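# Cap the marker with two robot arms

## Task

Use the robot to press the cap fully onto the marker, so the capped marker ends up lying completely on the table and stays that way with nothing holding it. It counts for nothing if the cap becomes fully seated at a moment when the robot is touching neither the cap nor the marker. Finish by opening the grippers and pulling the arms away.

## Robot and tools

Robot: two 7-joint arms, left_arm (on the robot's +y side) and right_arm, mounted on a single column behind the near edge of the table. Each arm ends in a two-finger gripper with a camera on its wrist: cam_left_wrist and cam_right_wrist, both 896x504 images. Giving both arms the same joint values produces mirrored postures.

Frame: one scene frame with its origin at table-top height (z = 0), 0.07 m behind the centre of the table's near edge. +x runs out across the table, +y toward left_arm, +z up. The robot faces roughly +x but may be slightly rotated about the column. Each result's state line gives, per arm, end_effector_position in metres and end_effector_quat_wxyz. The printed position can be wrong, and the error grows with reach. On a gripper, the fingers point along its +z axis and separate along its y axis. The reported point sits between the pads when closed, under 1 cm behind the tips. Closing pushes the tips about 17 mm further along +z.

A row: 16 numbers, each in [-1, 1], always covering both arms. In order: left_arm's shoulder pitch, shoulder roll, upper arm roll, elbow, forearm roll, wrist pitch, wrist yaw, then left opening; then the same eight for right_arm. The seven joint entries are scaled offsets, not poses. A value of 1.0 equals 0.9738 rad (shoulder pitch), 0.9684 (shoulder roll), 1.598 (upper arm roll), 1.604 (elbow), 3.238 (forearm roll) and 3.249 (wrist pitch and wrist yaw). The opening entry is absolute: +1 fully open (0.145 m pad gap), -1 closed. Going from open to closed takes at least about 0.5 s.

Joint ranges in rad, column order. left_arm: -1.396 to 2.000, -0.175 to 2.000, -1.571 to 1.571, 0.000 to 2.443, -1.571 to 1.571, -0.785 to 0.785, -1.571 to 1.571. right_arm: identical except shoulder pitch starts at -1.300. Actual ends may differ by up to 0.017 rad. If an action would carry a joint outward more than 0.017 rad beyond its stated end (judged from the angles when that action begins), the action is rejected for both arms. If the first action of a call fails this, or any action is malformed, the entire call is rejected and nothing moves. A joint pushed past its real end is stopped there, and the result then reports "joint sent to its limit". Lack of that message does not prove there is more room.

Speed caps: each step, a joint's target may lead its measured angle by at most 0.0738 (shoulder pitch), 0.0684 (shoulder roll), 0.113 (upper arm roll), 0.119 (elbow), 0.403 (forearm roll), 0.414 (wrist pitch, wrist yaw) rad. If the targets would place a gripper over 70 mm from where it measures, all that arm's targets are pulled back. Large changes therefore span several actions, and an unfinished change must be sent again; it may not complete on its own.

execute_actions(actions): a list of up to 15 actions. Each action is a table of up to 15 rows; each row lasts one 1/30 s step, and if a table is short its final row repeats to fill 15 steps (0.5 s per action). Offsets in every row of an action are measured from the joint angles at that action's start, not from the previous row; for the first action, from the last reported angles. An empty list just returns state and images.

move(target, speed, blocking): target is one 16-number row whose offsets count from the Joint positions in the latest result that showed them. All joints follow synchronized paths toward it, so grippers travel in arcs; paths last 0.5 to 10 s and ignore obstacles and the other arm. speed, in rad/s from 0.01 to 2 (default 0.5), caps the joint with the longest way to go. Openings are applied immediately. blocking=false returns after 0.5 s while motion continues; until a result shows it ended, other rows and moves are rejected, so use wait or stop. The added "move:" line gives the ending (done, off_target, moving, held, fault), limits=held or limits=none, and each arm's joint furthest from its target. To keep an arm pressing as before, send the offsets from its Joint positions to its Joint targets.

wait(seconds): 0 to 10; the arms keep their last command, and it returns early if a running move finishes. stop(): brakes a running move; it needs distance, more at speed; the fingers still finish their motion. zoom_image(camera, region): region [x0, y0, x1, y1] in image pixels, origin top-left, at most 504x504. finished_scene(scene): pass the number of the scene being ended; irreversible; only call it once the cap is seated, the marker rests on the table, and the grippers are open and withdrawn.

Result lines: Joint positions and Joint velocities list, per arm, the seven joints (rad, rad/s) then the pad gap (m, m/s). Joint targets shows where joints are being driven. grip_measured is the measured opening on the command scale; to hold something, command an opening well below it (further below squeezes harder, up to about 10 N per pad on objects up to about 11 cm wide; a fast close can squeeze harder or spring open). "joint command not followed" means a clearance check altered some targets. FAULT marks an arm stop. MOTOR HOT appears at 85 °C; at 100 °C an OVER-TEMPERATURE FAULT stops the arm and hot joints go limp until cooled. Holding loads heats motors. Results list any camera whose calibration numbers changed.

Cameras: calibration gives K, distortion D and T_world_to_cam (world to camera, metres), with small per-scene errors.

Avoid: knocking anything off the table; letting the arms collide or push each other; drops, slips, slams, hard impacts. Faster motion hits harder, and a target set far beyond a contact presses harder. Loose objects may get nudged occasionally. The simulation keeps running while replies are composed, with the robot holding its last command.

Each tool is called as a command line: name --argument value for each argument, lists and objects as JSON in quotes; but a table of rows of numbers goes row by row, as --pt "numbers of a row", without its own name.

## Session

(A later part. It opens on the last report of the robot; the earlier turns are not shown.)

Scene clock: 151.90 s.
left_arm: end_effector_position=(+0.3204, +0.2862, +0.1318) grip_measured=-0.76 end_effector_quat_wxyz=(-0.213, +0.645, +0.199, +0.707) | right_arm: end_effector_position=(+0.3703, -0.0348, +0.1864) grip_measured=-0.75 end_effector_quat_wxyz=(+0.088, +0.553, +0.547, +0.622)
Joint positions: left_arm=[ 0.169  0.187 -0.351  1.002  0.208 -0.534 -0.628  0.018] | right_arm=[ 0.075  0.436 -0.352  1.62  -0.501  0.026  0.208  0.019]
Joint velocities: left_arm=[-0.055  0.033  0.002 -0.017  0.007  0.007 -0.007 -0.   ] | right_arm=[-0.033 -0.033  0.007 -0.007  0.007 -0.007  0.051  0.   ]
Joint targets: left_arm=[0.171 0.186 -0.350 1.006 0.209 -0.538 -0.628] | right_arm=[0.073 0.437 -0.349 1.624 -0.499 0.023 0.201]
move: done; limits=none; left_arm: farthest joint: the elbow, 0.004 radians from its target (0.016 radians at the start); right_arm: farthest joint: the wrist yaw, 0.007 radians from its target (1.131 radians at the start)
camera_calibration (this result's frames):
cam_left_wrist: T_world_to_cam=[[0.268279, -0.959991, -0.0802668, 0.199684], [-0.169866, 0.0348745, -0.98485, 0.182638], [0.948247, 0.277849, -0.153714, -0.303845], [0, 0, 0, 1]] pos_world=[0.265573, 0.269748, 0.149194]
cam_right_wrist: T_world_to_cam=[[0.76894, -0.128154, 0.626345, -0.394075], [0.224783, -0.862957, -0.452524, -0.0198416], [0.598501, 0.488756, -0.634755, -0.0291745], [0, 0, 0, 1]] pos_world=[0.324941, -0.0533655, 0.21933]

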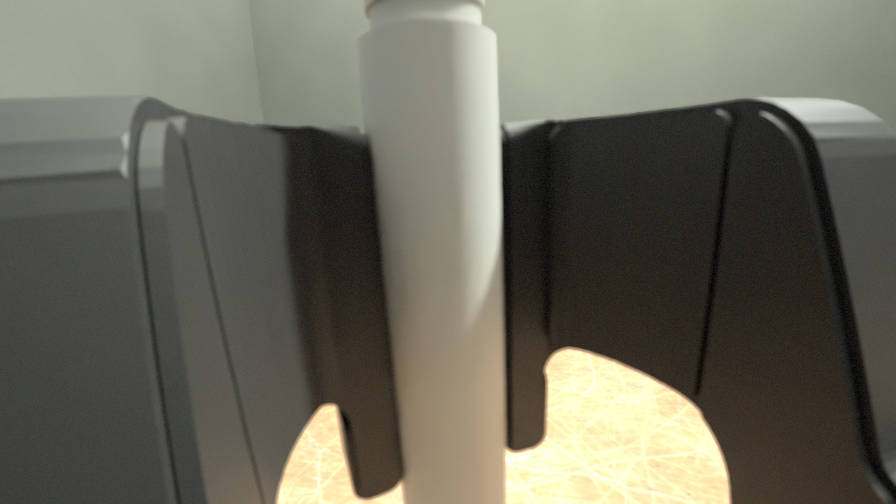

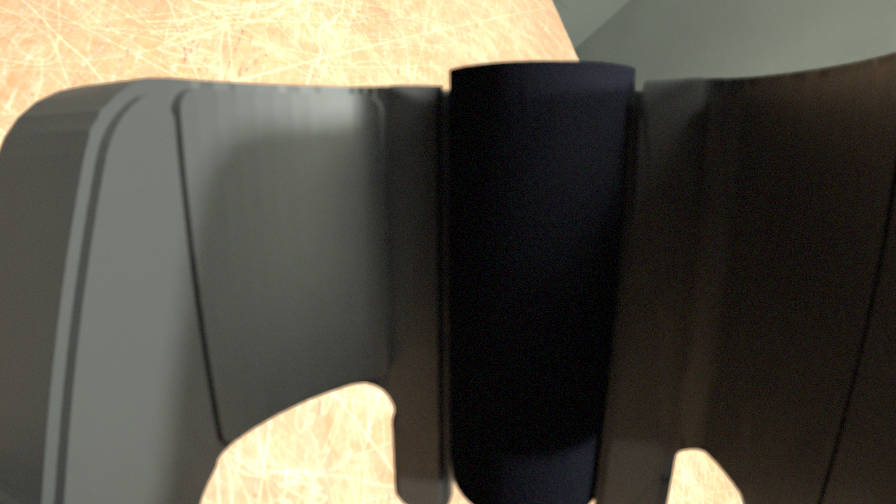

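move --target '[0.0015,-0.0589,0.0006,-0.0603,0.0003,-0.0012,0.4495,-1,-0.003,-0.154,0.0012,0.0026,0.2455,-0.0012,0.152,-1]' --speed 0.9

Scene clock: 156.87 s.
left_arm: end_effector_position=(+0.2873, +0.0580, +0.1002) grip_measured=-0.76 end_effector_quat_wxyz=(+0.292, +0.644, -0.293, +0.643) | right_arm: end_effector_position=(+0.2877, +0.0580, +0.2181) grip_measured=-0.75 end_effector_quat_wxyz=(-0.410, +0.578, +0.413, +0.572)
Joint positions: left_arm=[ 0.17   0.131 -0.351  0.909  0.208 -0.534  0.826  0.018] | right_arm=[ 0.074  0.288 -0.352  1.62   0.292  0.026  0.696  0.019]
Joint velocities: left_arm=[ 0.033 -0.011  0.002  0.012 -0.051 -0.066 -0.007  0.   ] | right_arm=[-0.033 -0.033  0.002 -0.017 -0.051  0.051  0.007 -0.   ]
Joint targets: left_arm=[0.171 0.130 -0.350 0.906 0.208 -0.538 0.832] | right_arm=[0.072 0.287 -0.350 1.624 0.294 0.023 0.701]
move: done; limits=none; left_arm: farthest joint: the wrist yaw, 0.006 radians from its target (1.461 radians at the start); right_arm: farthest joint: the wrist yaw, 0.006 radians from its target (0.494 radians at the start)
camera_calibration (this result's frames):
cam_left_wrist: T_world_to_cam=[[-0.922274, -0.382168, -0.0579478, 0.293248], [-0.0403305, 0.244238, -0.968876, 0.102846], [0.384426, -0.891233, -0.240668, 0.0245797], [0, 0, 0, 1]] pos_world=[0.265153, 0.108857, 0.122553]
cam_right_wrist: T_world_to_cam=[[0.9968, 0.0790521, -0.0118359, -0.276932], [0.00874967, -0.255092, -0.966877, 0.232189], [-0.0794529, 0.96368, -0.254967, 0.0797521], [0, 0, 0, 1]] pos_world=[0.280351, 0.00426615, 0.241555]

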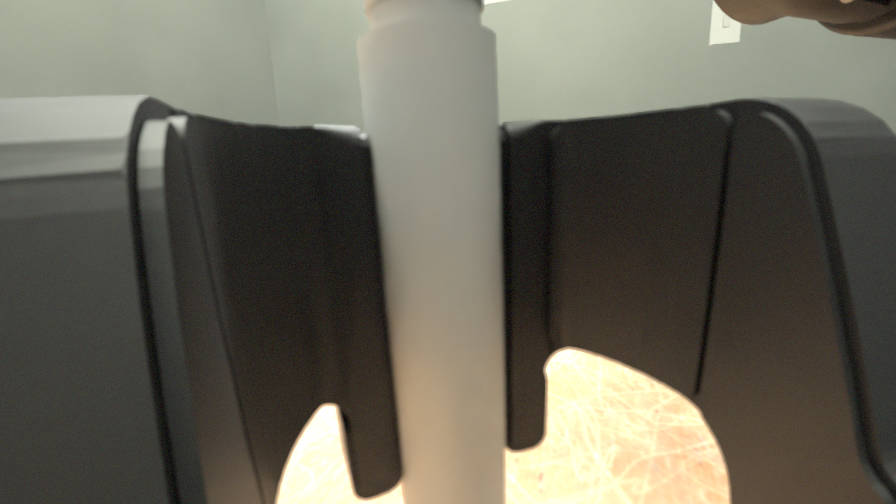

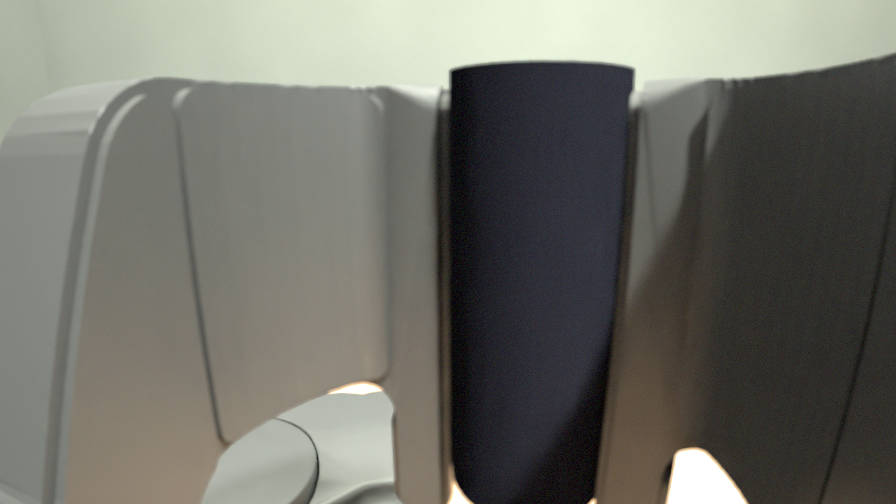

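move --target '[0.001,-0.001,0.0006,-0.0019,0,-0.0012,0.0018,-1,-0.0087,-0.0263,0.0012,-0.0572,-0.007,-0.0286,0.0087,-1]' --speed 0.1

Scene clock: 163.20 s.
left_arm: end_effector_position=(+0.2872, +0.0581, +0.0998) grip_measured=-0.76 end_effector_quat_wxyz=(+0.292, +0.645, -0.293, +0.643) | right_arm: end_effector_position=(+0.2873, +0.0587, +0.2007) grip_measured=-0.75 end_effector_quat_wxyz=(-0.413, +0.574, +0.411, +0.576)
Joint positions: left_arm=[ 0.17   0.131 -0.351  0.908  0.208 -0.534  0.826  0.018] | right_arm=[ 0.068  0.263 -0.352  1.533  0.273 -0.065  0.72   0.019]
Joint velocities: left_arm=[ 0.011  0.033 -0.002 -0.012 -0.007  0.007 -0.081 -0.   ] | right_arm=[ 0.011  0.011 -0.007 -0.007  0.022  0.007  0.066  0.   ]
Joint targets: left_arm=[0.171 0.130 -0.350 0.906 0.208 -0.538 0.832] | right_arm=[0.065 0.262 -0.350 1.529 0.269 -0.067 0.724]
move: done; limits=none; left_arm: farthest joint: the wrist yaw, 0.006 radians from its target (0.006 radians at the start); right_arm: farthest joint: the elbow, 0.004 radians from its target (0.092 radians at the start)
camera_calibration (this result's frames):
cam_left_wrist: T_world_to_cam=[[-0.922334, -0.382149, -0.0571095, 0.293066], [-0.0414057, 0.244702, -0.968714, 0.102719], [0.384168, -0.891113, -0.24152, 0.0247367], [0, 0, 0, 1]] pos_world=[0.265055, 0.108903, 0.122216]
cam_right_wrist: T_world_to_cam=[[0.996673, 0.0813044, -0.00561966, -0.278149], [0.0145523, -0.245388, -0.969316, 0.213819], [-0.0801886, 0.966009, -0.245755, 0.0728025], [0, 0, 0, 1]] pos_world=[0.27995, 0.00475547, 0.223587]

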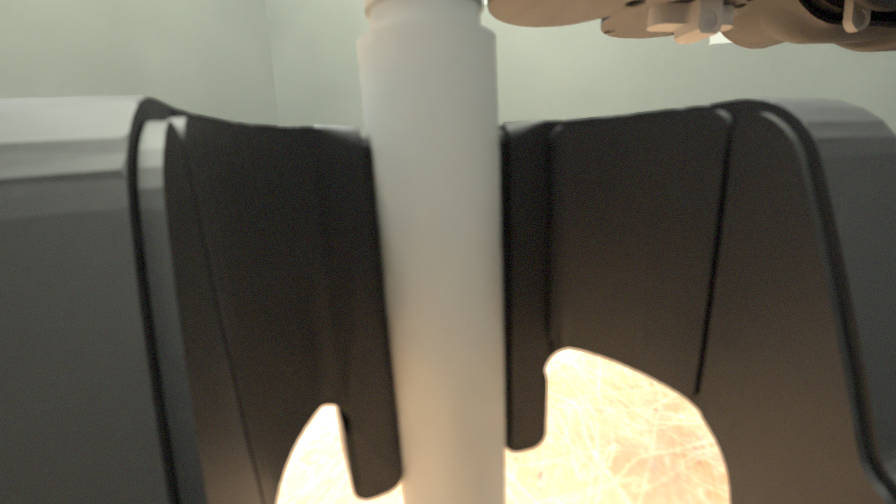

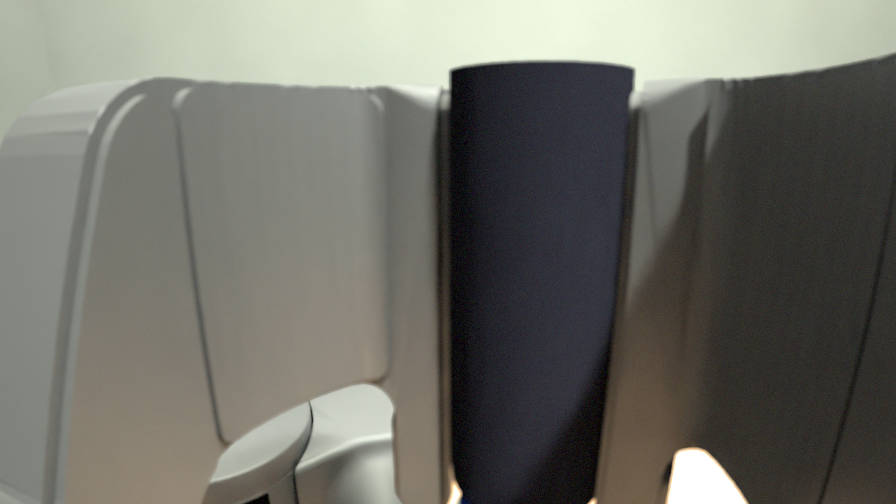

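zoom_image --camera "cam_right_wrist" --region '[420, 440, 620, 504]'

Region (420, 440, 620, 504) of cam_right_wrist's 896x504 image, scaled by 2.520, with more detail than that image has; it fills the top 161 rows of this view, and the rest is white.

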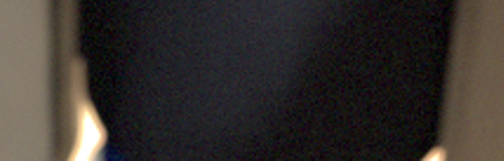

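move --target '[0.001,-0.001,0.0006,0,0,-0.0012,-0.006,-1,0,0,0.0012,0,0,0,0.0102,-1]' --speed 0.06

Scene clock: 167.27 s.
left_arm: end_effector_position=(+0.2889, +0.0595, +0.0998) grip_measured=-0.76 end_effector_quat_wxyz=(+0.288, +0.647, -0.288, +0.645) | right_arm: end_effector_position=(+0.2831, +0.0601, +0.2007) grip_measured=-0.75 end_effector_quat_wxyz=(-0.420, +0.568, +0.419, +0.570)
Joint positions: left_arm=[ 0.17   0.131 -0.351  0.908  0.208 -0.534  0.813  0.018] | right_arm=[ 0.068  0.263 -0.352  1.533  0.273 -0.065  0.747  0.019]
Joint velocities: left_arm=[ 0.033  0.033  0.012 -0.002  0.051 -0.022 -0.022 -0.   ] | right_arm=[ 0.033 -0.011 -0.012 -0.002 -0.022 -0.125  0.022  0.   ]
Joint targets: left_arm=[0.171 0.130 -0.350 0.908 0.208 -0.538 0.807] | right_arm=[0.068 0.263 -0.350 1.533 0.273 -0.065 0.753]
move: done; limits=none; left_arm: farthest joint: the wrist yaw, 0.006 radians from its target (0.019 radians at the start); right_arm: farthest joint: the wrist yaw, 0.006 radians from its target (0.033 radians at the start)
camera_calibration (this result's frames):
cam_left_wrist: T_world_to_cam=[[-0.917149, -0.394427, -0.0571441, 0.294361], [-0.0446475, 0.244162, -0.968706, 0.103399], [0.396037, -0.885896, -0.241543, 0.0216606], [0, 0, 0, 1]] pos_world=[0.266011, 0.110047, 0.122216]
cam_right_wrist: T_world_to_cam=[[0.994065, 0.108645, -0.00554092, -0.274927], [0.0213661, -0.244928, -0.969306, 0.212261], [-0.106667, 0.963435, -0.245795, 0.0787836], [0, 0, 0, 1]] pos_world=[0.277164, 0.00595509, 0.223587]

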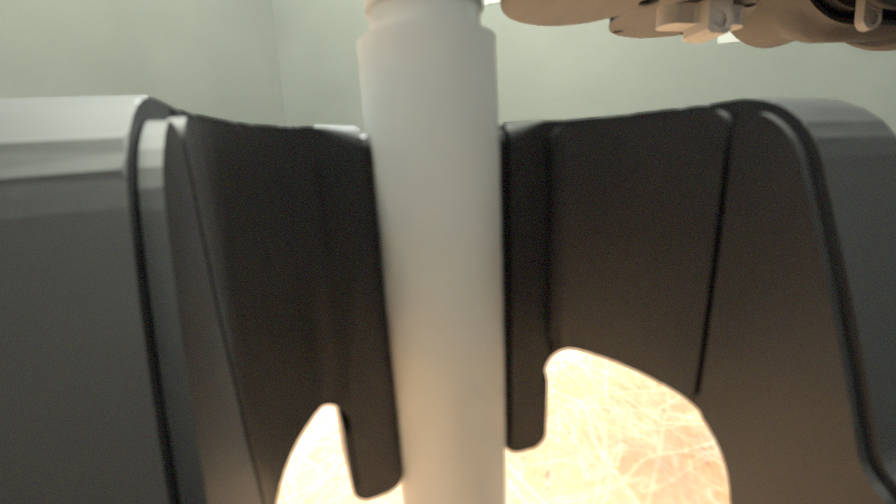

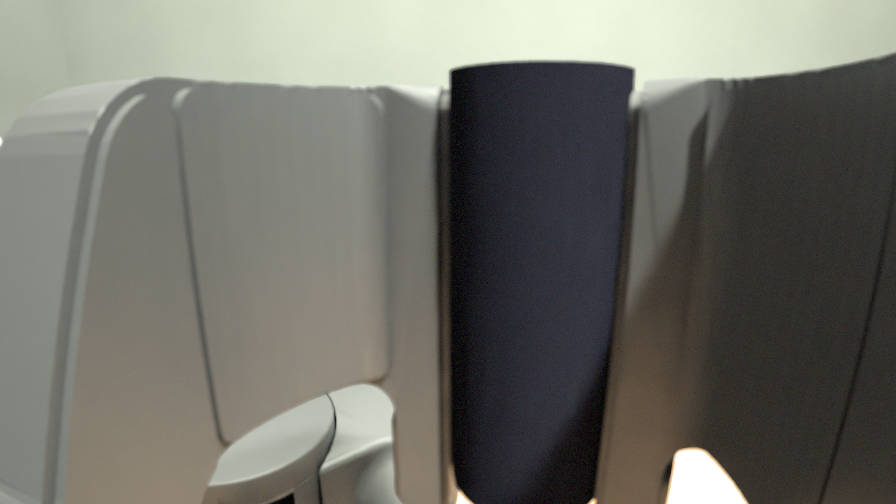

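move --target '[0.001,-0.001,0.0006,0,0,-0.0012,0,-1,-0.005,-0.0125,0.0012,-0.032,-0.0045,-0.0139,0.0051,-1]' --speed 0.07

Scene clock: 169.53 s.
left_arm: end_effector_position=(+0.2889, +0.0595, +0.0998) grip_measured=-0.76 end_effector_quat_wxyz=(+0.288, +0.647, -0.288, +0.645) | right_arm: end_effector_position=(+0.2824, +0.0597, +0.1888) grip_measured=-0.75 end_effector_quat_wxyz=(-0.420, +0.570, +0.420, +0.568)
Joint positions: left_arm=[ 0.17   0.131 -0.351  0.908  0.208 -0.534  0.813  0.018] | right_arm=[ 0.064  0.252 -0.352  1.484  0.259 -0.106  0.758  0.019]
Joint velocities: left_arm=[-0.011  0.011 -0.002 -0.007 -0.022 -0.051  0.007 -0.   ] | right_arm=[-0.011  0.011  0.007 -0.017 -0.007 -0.037 -0.037  0.   ]
Joint targets: left_arm=[0.171 0.130 -0.350 0.908 0.208 -0.538 0.813] | right_arm=[0.063 0.251 -0.350 1.481 0.258 -0.110 0.764]
move: done; limits=none; left_arm: farthest joint: the wrist pitch, 0.004 radians from its target (0.004 radians at the start); right_arm: farthest joint: the wrist yaw, 0.005 radians from its target (0.016 radians at the start)
camera_calibration (this result's frames):
cam_left_wrist: T_world_to_cam=[[-0.917149, -0.394427, -0.0571441, 0.294361], [-0.0446475, 0.244162, -0.968706, 0.103399], [0.396037, -0.885896, -0.241543, 0.0216606], [0, 0, 0, 1]] pos_world=[0.266011, 0.110047, 0.122216]
cam_right_wrist: T_world_to_cam=[[0.994068, 0.108323, -0.00978625, -0.273477], [0.0177728, -0.250545, -0.967942, 0.20173], [-0.107303, 0.962025, -0.250984, 0.0773944], [0, 0, 0, 1]] pos_world=[0.276574, 0.00571106, 0.212011]

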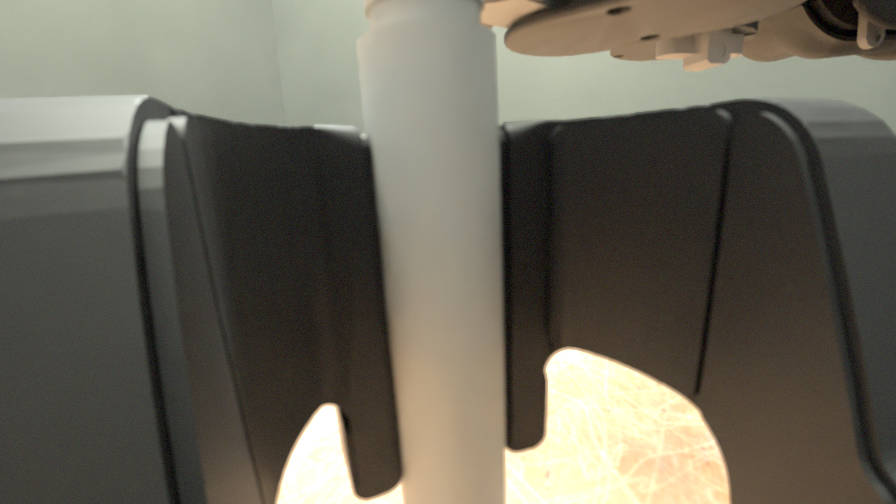

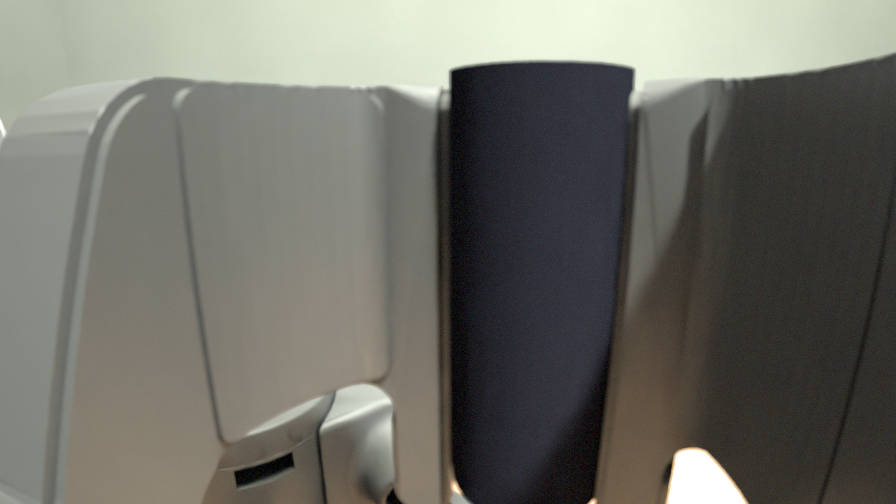

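move --target '[0.001,-0.001,0.0006,0,0,-0.0012,0,-1,0.007,-0.0202,0.0012,-0.0498,-0.0043,-0.0218,0.0066,-1]' --speed 0.08

Scene clock: 172.17 s.
left_arm: end_effector_position=(+0.2889, +0.0595, +0.0998) grip_measured=-0.76 end_effector_quat_wxyz=(+0.288, +0.647, -0.288, +0.645) | right_arm: end_effector_position=(+0.2824, +0.0597, +0.1739) grip_measured=-0.75 end_effector_quat_wxyz=(-0.420, +0.570, +0.420, +0.568)
Joint positions: left_arm=[ 0.17   0.131 -0.351  0.908  0.208 -0.534  0.813  0.018] | right_arm=[ 0.068  0.234 -0.352  1.406  0.246 -0.173  0.773  0.019]
Joint velocities: left_arm=[ 0.033 -0.033  0.007 -0.007  0.095  0.051 -0.081  0.   ] | right_arm=[-0.033 -0.011  0.002 -0.012 -0.022 -0.022 -0.125 -0.   ]
Joint targets: left_arm=[0.171 0.130 -0.350 0.908 0.208 -0.538 0.813] | right_arm=[0.071 0.232 -0.350 1.404 0.245 -0.177 0.779]
move: done; limits=none; left_arm: farthest joint: the wrist pitch, 0.004 radians from its target (0.004 radians at the start); right_arm: farthest joint: the wrist yaw, 0.006 radians from its target (0.021 radians at the start)
camera_calibration (this result's frames):
cam_left_wrist: T_world_to_cam=[[-0.917127, -0.394428, -0.0574898, 0.294392], [-0.0442779, 0.244152, -0.968726, 0.103336], [0.396128, -0.885899, -0.241383, 0.0216284], [0, 0, 0, 1]] pos_world=[0.266003, 0.110047, 0.122249]
cam_right_wrist: T_world_to_cam=[[0.994159, 0.107507, -0.00953785, -0.273669], [0.0177004, -0.249579, -0.968193, 0.187316], [-0.106468, 0.962368, -0.250024, 0.0732676], [0, 0, 0, 1]] pos_world=[0.276555, 0.00566097, 0.197066]

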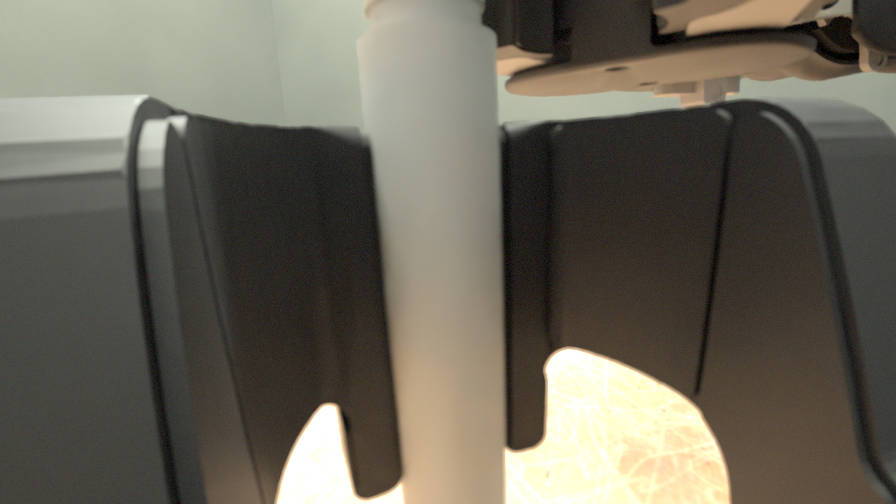

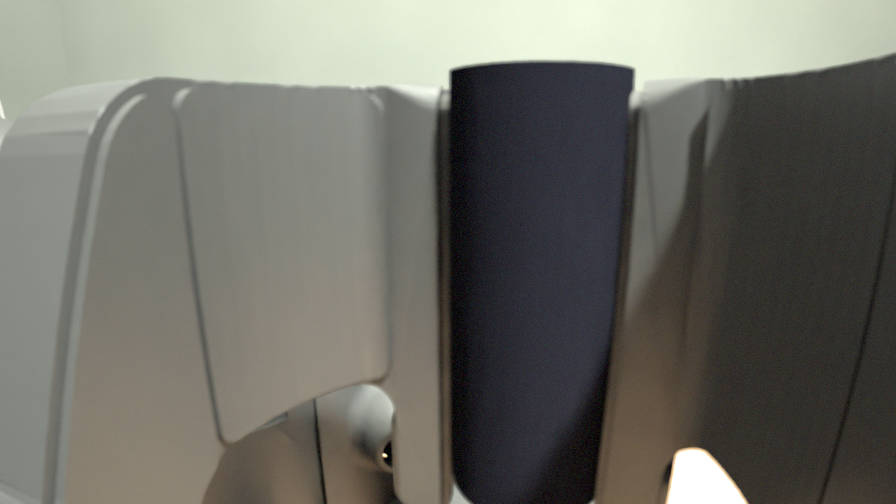

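move --target '[0.001,-0.001,0.0006,0,0,-0.0012,0,-1,0.0116,-0.0208,0.0012,-0.0529,-0.0037,-0.0217,0.0069,-1]' --speed 0.08

Scene clock: 175.30 s.
left_arm: end_effector_position=(+0.2888, +0.0595, +0.0998) grip_measured=-0.76 end_effector_quat_wxyz=(+0.288, +0.647, -0.289, +0.645) | right_arm: end_effector_position=(+0.2825, +0.0598, +0.1602) grip_measured=-0.75 end_effector_quat_wxyz=(-0.420, +0.568, +0.419, +0.570)
Joint positions: left_arm=[ 0.17   0.131 -0.351  0.908  0.207 -0.534  0.813  0.018] | right_arm=[ 0.076  0.215 -0.352  1.325  0.237 -0.243  0.789  0.019]
Joint velocities: left_arm=[-0.011  0.055 -0.037 -0.012 -0.037  0.007  0.007  0.   ] | right_arm=[-0.099 -0.099 -0.012 -0.007  0.007  0.022  0.007 -0.   ]
Joint targets: left_arm=[0.171 0.130 -0.350 0.908 0.208 -0.538 0.813] | right_arm=[0.079 0.214 -0.350 1.321 0.234 -0.244 0.796]
move: done; limits=none; left_arm: farthest joint: the wrist pitch, 0.004 radians from its target (0.004 radians at the start); right_arm: farthest joint: the wrist yaw, 0.006 radians from its target (0.022 radians at the start)
camera_calibration (this result's frames):
cam_left_wrist: T_world_to_cam=[[-0.91728, -0.394032, -0.0577639, 0.294376], [-0.0441661, 0.244804, -0.968566, 0.103181], [0.395787, -0.885895, -0.241957, 0.0217474], [0, 0, 0, 1]] pos_world=[0.265975, 0.11, 0.122204]
cam_right_wrist: T_world_to_cam=[[0.994151, 0.107813, -0.00639493, -0.274362], [0.0204007, -0.245601, -0.969156, 0.173175], [-0.106058, 0.963357, -0.246364, 0.0689472], [0, 0, 0, 1]] pos_world=[0.276537, 0.00569123, 0.183066]

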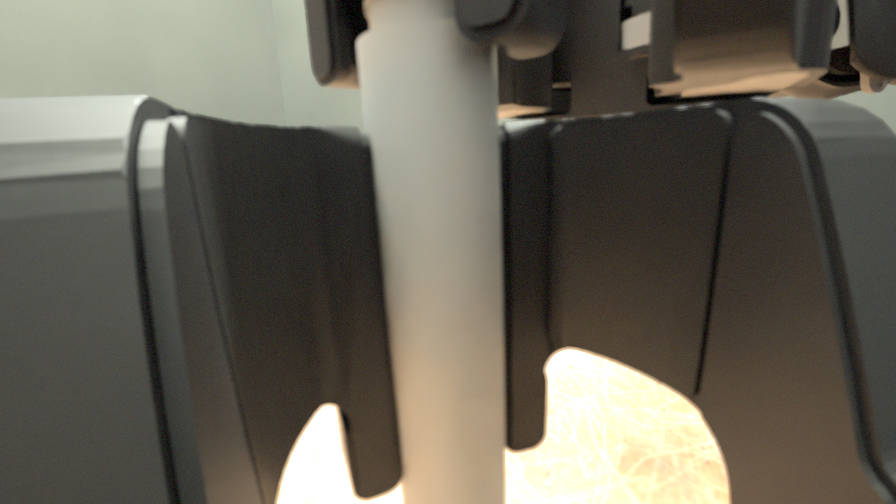

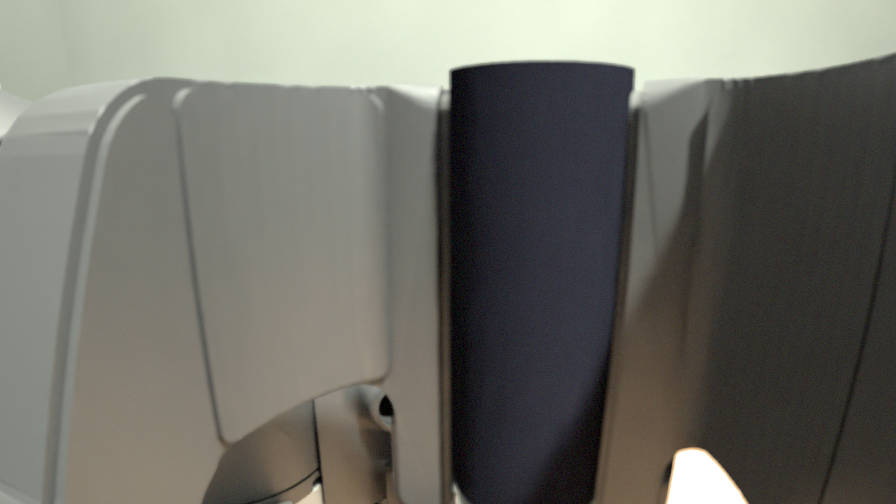

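move --target '[0.001,-0.001,0.0006,0,0.0003,-0.0012,0,-1,0.0085,-0.0114,0.0012,-0.0312,-0.0028,-0.0114,0.0048,-1]' --speed 0.05

Scene clock: 178.50 s.
left_arm: end_effector_position=(+0.2887, +0.0606, +0.0972) grip_measured=-0.76 end_effector_quat_wxyz=(+0.286, +0.652, -0.288, +0.640) | right_arm: end_effector_position=(+0.2827, +0.0603, +0.1561) grip_measured=-0.75 end_effector_quat_wxyz=(-0.423, +0.562, +0.418, +0.575)
Joint positions: left_arm=[ 0.17   0.133 -0.351  0.906  0.202 -0.525  0.808  0.018] | right_arm=[ 0.085  0.204 -0.351  1.282  0.239 -0.288  0.802  0.019]
Joint velocities: left_arm=[ 0.011 -0.055 -0.002 -0.007  0.022 -0.037 -0.183 -0.   ] | right_arm=[ 0.033  0.011 -0.007 -0.012 -0.022  0.007 -0.022 -0.   ]
Joint targets: left_arm=[0.171 0.130 -0.350 0.908 0.208 -0.538 0.812] | right_arm=[0.085 0.204 -0.350 1.275 0.227 -0.279 0.805]
move: off_target (left_arm, right_arm); limits=none; left_arm: farthest joint: the wrist pitch, 0.013 radians from its target (0.004 radians at the start); right_arm: farthest joint: the forearm roll, 0.011 radians from its target (0.009 radians at the start)
camera_calibration (this result's frames):
cam_left_wrist: T_world_to_cam=[[-0.916884, -0.396066, -0.0495512, 0.293782], [-0.0564152, 0.251482, -0.966216, 0.103296], [0.395147, -0.883113, -0.252924, 0.0232], [0, 0, 0, 1]] pos_world=[0.266024, 0.110868, 0.120231]
cam_right_wrist: T_world_to_cam=[[0.993886, 0.110272, 0.00548202, -0.276625], [0.0311626, -0.232543, -0.972087, 0.165947], [-0.105919, 0.966315, -0.234558, 0.06544], [0, 0, 0, 1]] pos_world=[0.276694, 0.00585817, 0.17818]

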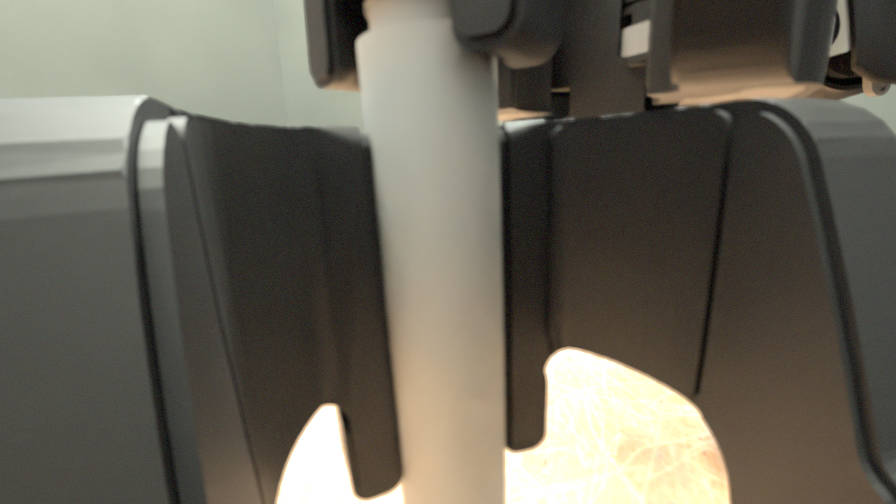

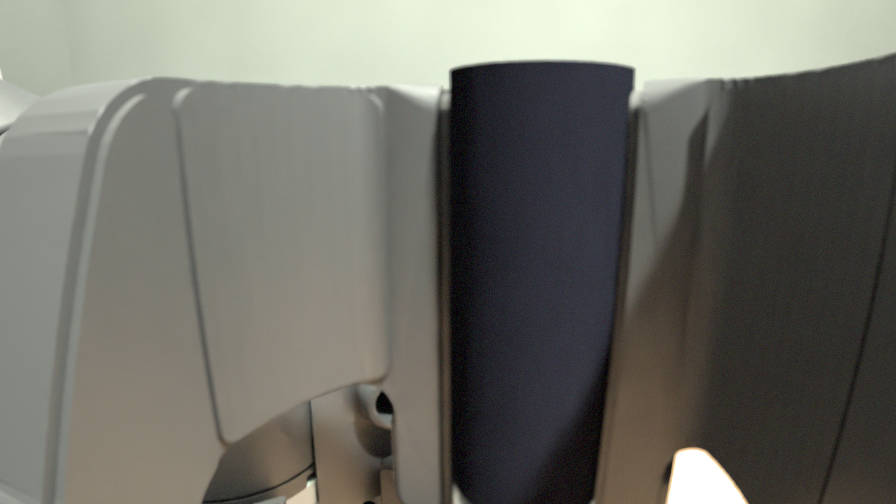

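move --target '[0.001,-0.003,0.0006,0.0056,0.008,-0.0123,0.0012,-1,0,0,0.0006,-0.0106,-0.012,0.0132,0.001,-1]' --speed 0.05

Scene clock: 182.00 s.
left_arm: end_effector_position=(+0.2881, +0.0614, +0.0966) grip_measured=-0.76 end_effector_quat_wxyz=(+0.286, +0.653, -0.285, +0.641) | right_arm: end_effector_position=(+0.2823, +0.0614, +0.1538) grip_measured=-0.75 end_effector_quat_wxyz=(-0.422, +0.565, +0.424, +0.569)
Joint positions: left_arm=[ 0.166  0.134 -0.351  0.905  0.206 -0.528  0.805  0.018] | right_arm=[ 0.089  0.202 -0.351  1.278  0.227 -0.277  0.808  0.019]
Joint velocities: left_arm=[-0.011  0.033  0.007  0.002 -0.037 -0.022 -0.037  0.   ] | right_arm=[ 0.033 -0.143  0.007  0.012 -0.037  0.051 -0.125 -0.   ]
Joint targets: left_arm=[0.170 0.130 -0.350 0.914 0.228 -0.565 0.812] | right_arm=[0.085 0.204 -0.350 1.265 0.200 -0.246 0.805]
move: off_target (left_arm, right_arm); limits=none; left_arm: farthest joint: the wrist pitch, 0.037 radians from its target (0.040 radians at the start); right_arm: farthest joint: the wrist pitch, 0.031 radians from its target (0.043 radians at the start)
camera_calibration (this result's frames):
cam_left_wrist: T_world_to_cam=[[-0.914509, -0.401755, -0.0475926, 0.292997], [-0.0584865, 0.247693, -0.967072, 0.103441], [0.400315, -0.881613, -0.250015, 0.0221722], [0, 0, 0, 1]] pos_world=[0.265122, 0.111639, 0.119522]
cam_right_wrist: T_world_to_cam=[[0.992863, 0.119257, -0.000934943, -0.275564], [0.0286388, -0.246026, -0.96884, 0.165072], [-0.115771, 0.961899, -0.247685, 0.0688301], [0, 0, 0, 1]] pos_world=[0.276838, 0.00726725, 0.176719]

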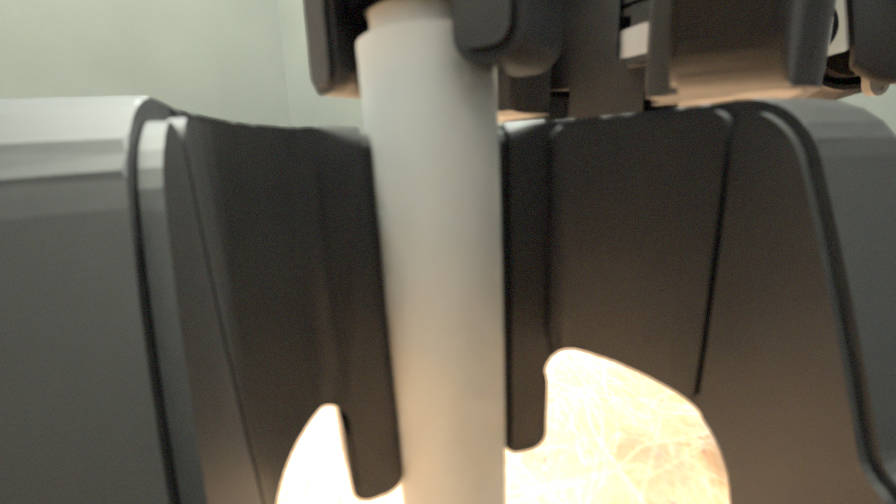

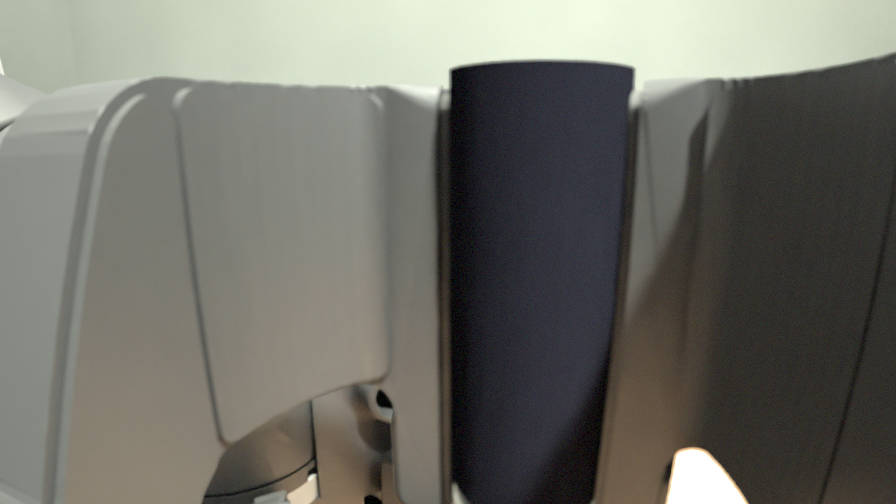

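move --target '[0.008,-0.006,0.0006,0.01,0.0124,-0.02,0.002,-1,-0.007,0.003,0.0006,-0.0143,-0.0142,0.0163,-0.001,-1]' --speed 0.08

Scene clock: 184.77 s.
left_arm: end_effector_position=(+0.2885, +0.0619, +0.0989) grip_measured=-0.76 end_effector_quat_wxyz=(+0.284, +0.647, -0.283, +0.648) | right_arm: end_effector_position=(+0.2823, +0.0619, +0.1512) grip_measured=-0.75 end_effector_quat_wxyz=(-0.422, +0.568, +0.426, +0.564)
Joint positions: left_arm=[ 0.165  0.134 -0.351  0.905  0.214 -0.544  0.803  0.018] | right_arm=[ 0.092  0.199 -0.35   1.272  0.219 -0.267  0.811  0.019]
Joint velocities: left_arm=[-0.033 -0.033  0.002  0.012  0.022 -0.066 -0.066  0.   ] | right_arm=[ 0.077 -0.011 -0.012 -0.007  0.022 -0.125  0.066 -0.   ]
Joint targets: left_arm=[0.174 0.128 -0.350 0.921 0.247 -0.593 0.811] | right_arm=[0.083 0.204 -0.350 1.255 0.181 -0.223 0.805]
move: off_target (left_arm, right_arm); limits=none; left_arm: farthest joint: the wrist pitch, 0.049 radians from its target (0.065 radians at the start); right_arm: farthest joint: the wrist pitch, 0.043 radians from its target (0.052 radians at the start)
camera_calibration (this result's frames):
cam_left_wrist: T_world_to_cam=[[-0.911575, -0.40701, -0.0580823, 0.294197], [-0.0455155, 0.240311, -0.969628, 0.102499], [0.408606, -0.881245, -0.237587, 0.0194164], [0, 0, 0, 1]] pos_world=[0.264914, 0.11222, 0.121086]
cam_right_wrist: T_world_to_cam=[[0.992478, 0.12203, -0.00984672, -0.274342], [0.0219074, -0.256154, -0.966388, 0.164834], [-0.12045, 0.958903, -0.2569, 0.070645], [0, 0, 0, 1]] pos_world=[0.277177, 0.0079591, 0.174741]

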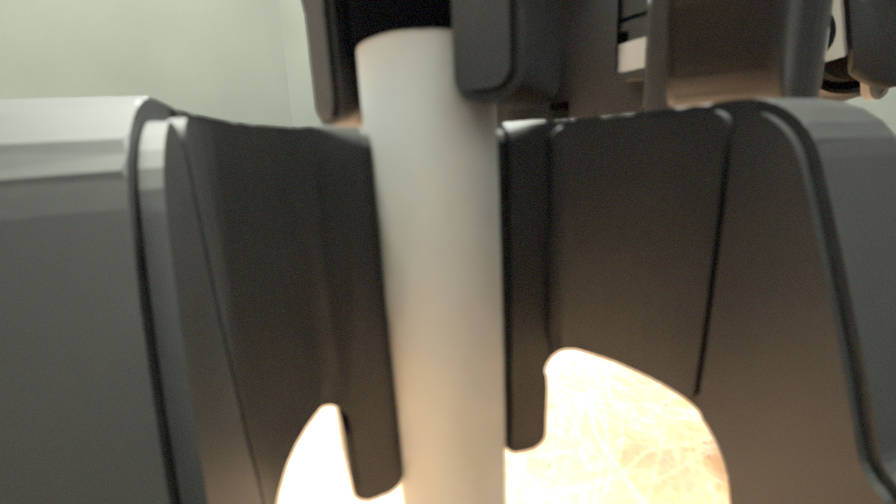

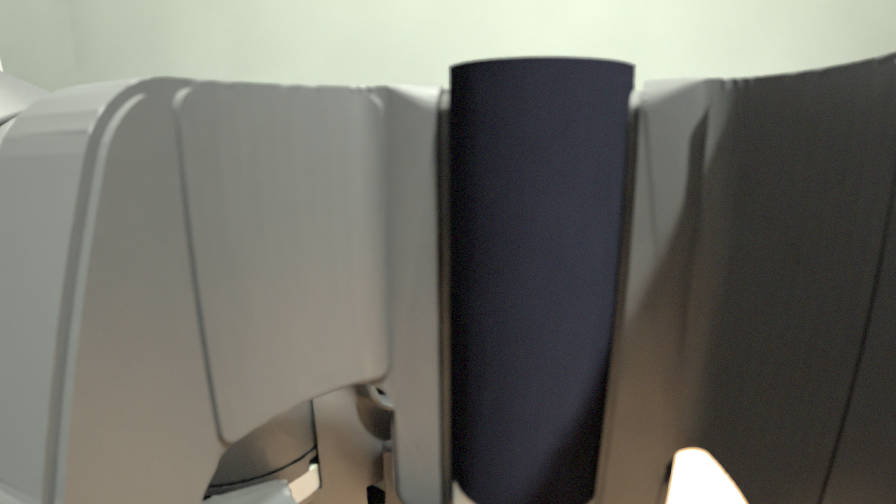

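execute_actions --actions '[[[0.006,-0.004,0,0.007,0.007,-0.01,0,-1,-0.006,0.003,0,-0.007,-0.008,0.009,0,-1],[0.003,-0.002,0,0.003,0.003,-0.005,0,-1,-0.003,0.002,0,-0.003,-0.004,0.004,0,-1],[0,0,0,0,0,0,0,-1,0,0,0,0,0,0,0,-1],[0,0,0,0,0,0,0,-1,0,0,0,0,0,0,0,-1],[0,0,0,0,0,0,0,-1,0,0,0,0,0,0,0,-0.8],[0,0,0,0,0,0,0,-1,0,0,0,0,0,0,0,-0.7],[0,0,0,0,0,0,0,-1,0,0,0,0,0,0,0,-0.6],[0,0,0,0,0,0,0,-1,0,0,0,0,0,0,0,-0.5],[0,0,0,0,0,0,0,-1,0,0,0,0,0,0,0,-0.4],[0,0,0,0,0,0,0,-1,0,0,0,0,0,0,0,-0.3]]]'

Scene clock: 187.90 s.
left_arm: end_effector_position=(+0.2883, +0.0623, +0.0978) grip_measured=-0.76 end_effector_quat_wxyz=(+0.284, +0.650, -0.283, +0.646) | right_arm: end_effector_position=(+0.2825, +0.0622, +0.1523) grip_measured=-0.30 end_effector_quat_wxyz=(-0.422, +0.566, +0.426, +0.565)
Joint positions: left_arm=[ 0.164  0.135 -0.351  0.905  0.212 -0.541  0.802  0.018] | right_arm=[ 0.093  0.199 -0.35   1.273  0.22  -0.27   0.812  0.053]
Joint velocities: left_arm=[-0.055 -0.077 -0.012 -0.027  0.022  0.022  0.037  0.   ] | right_arm=[-0.055  0.011 -0.007  0.017 -0.022  0.037 -0.022  0.   ]
Joint targets: left_arm=[0.165 0.134 -0.351 0.905 0.214 -0.544 0.803] | right_arm=[0.092 0.199 -0.350 1.272 0.219 -0.268 0.811]
camera_calibration (this result's frames):
cam_left_wrist: T_world_to_cam=[[-0.911487, -0.40769, -0.0545886, 0.293731], [-0.050616, 0.242875, -0.968736, 0.102541], [0.408203, -0.880227, -0.242013, 0.0200351], [0, 0, 0, 1]] pos_world=[0.264744, 0.112482, 0.120218]
cam_right_wrist: T_world_to_cam=[[0.992425, 0.122726, -0.00556768, -0.275252], [0.0258486, -0.252901, -0.967147, 0.164775], [-0.120102, 0.959677, -0.254157, 0.0701415], [0, 0, 0, 1]] pos_world=[0.277332, 0.00813908, 0.175656]

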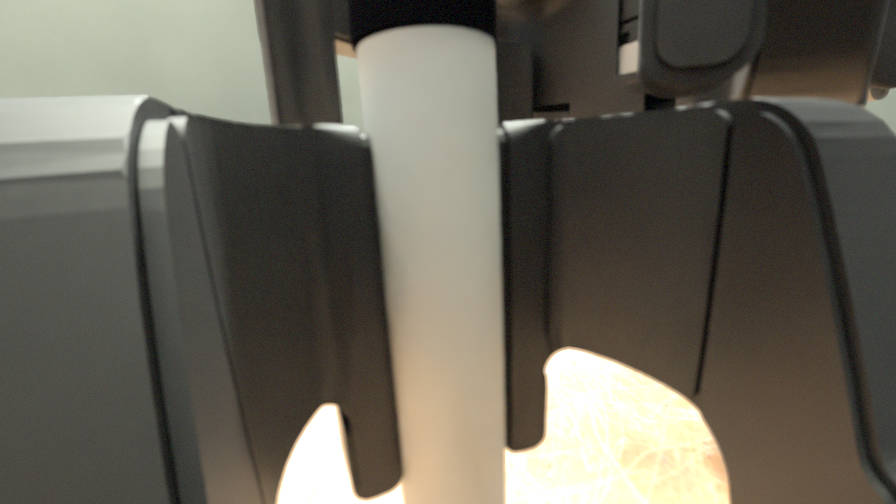

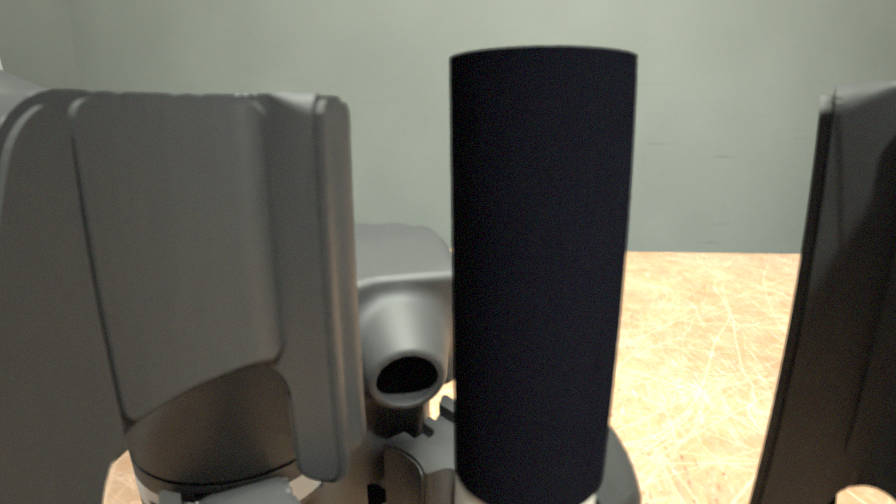

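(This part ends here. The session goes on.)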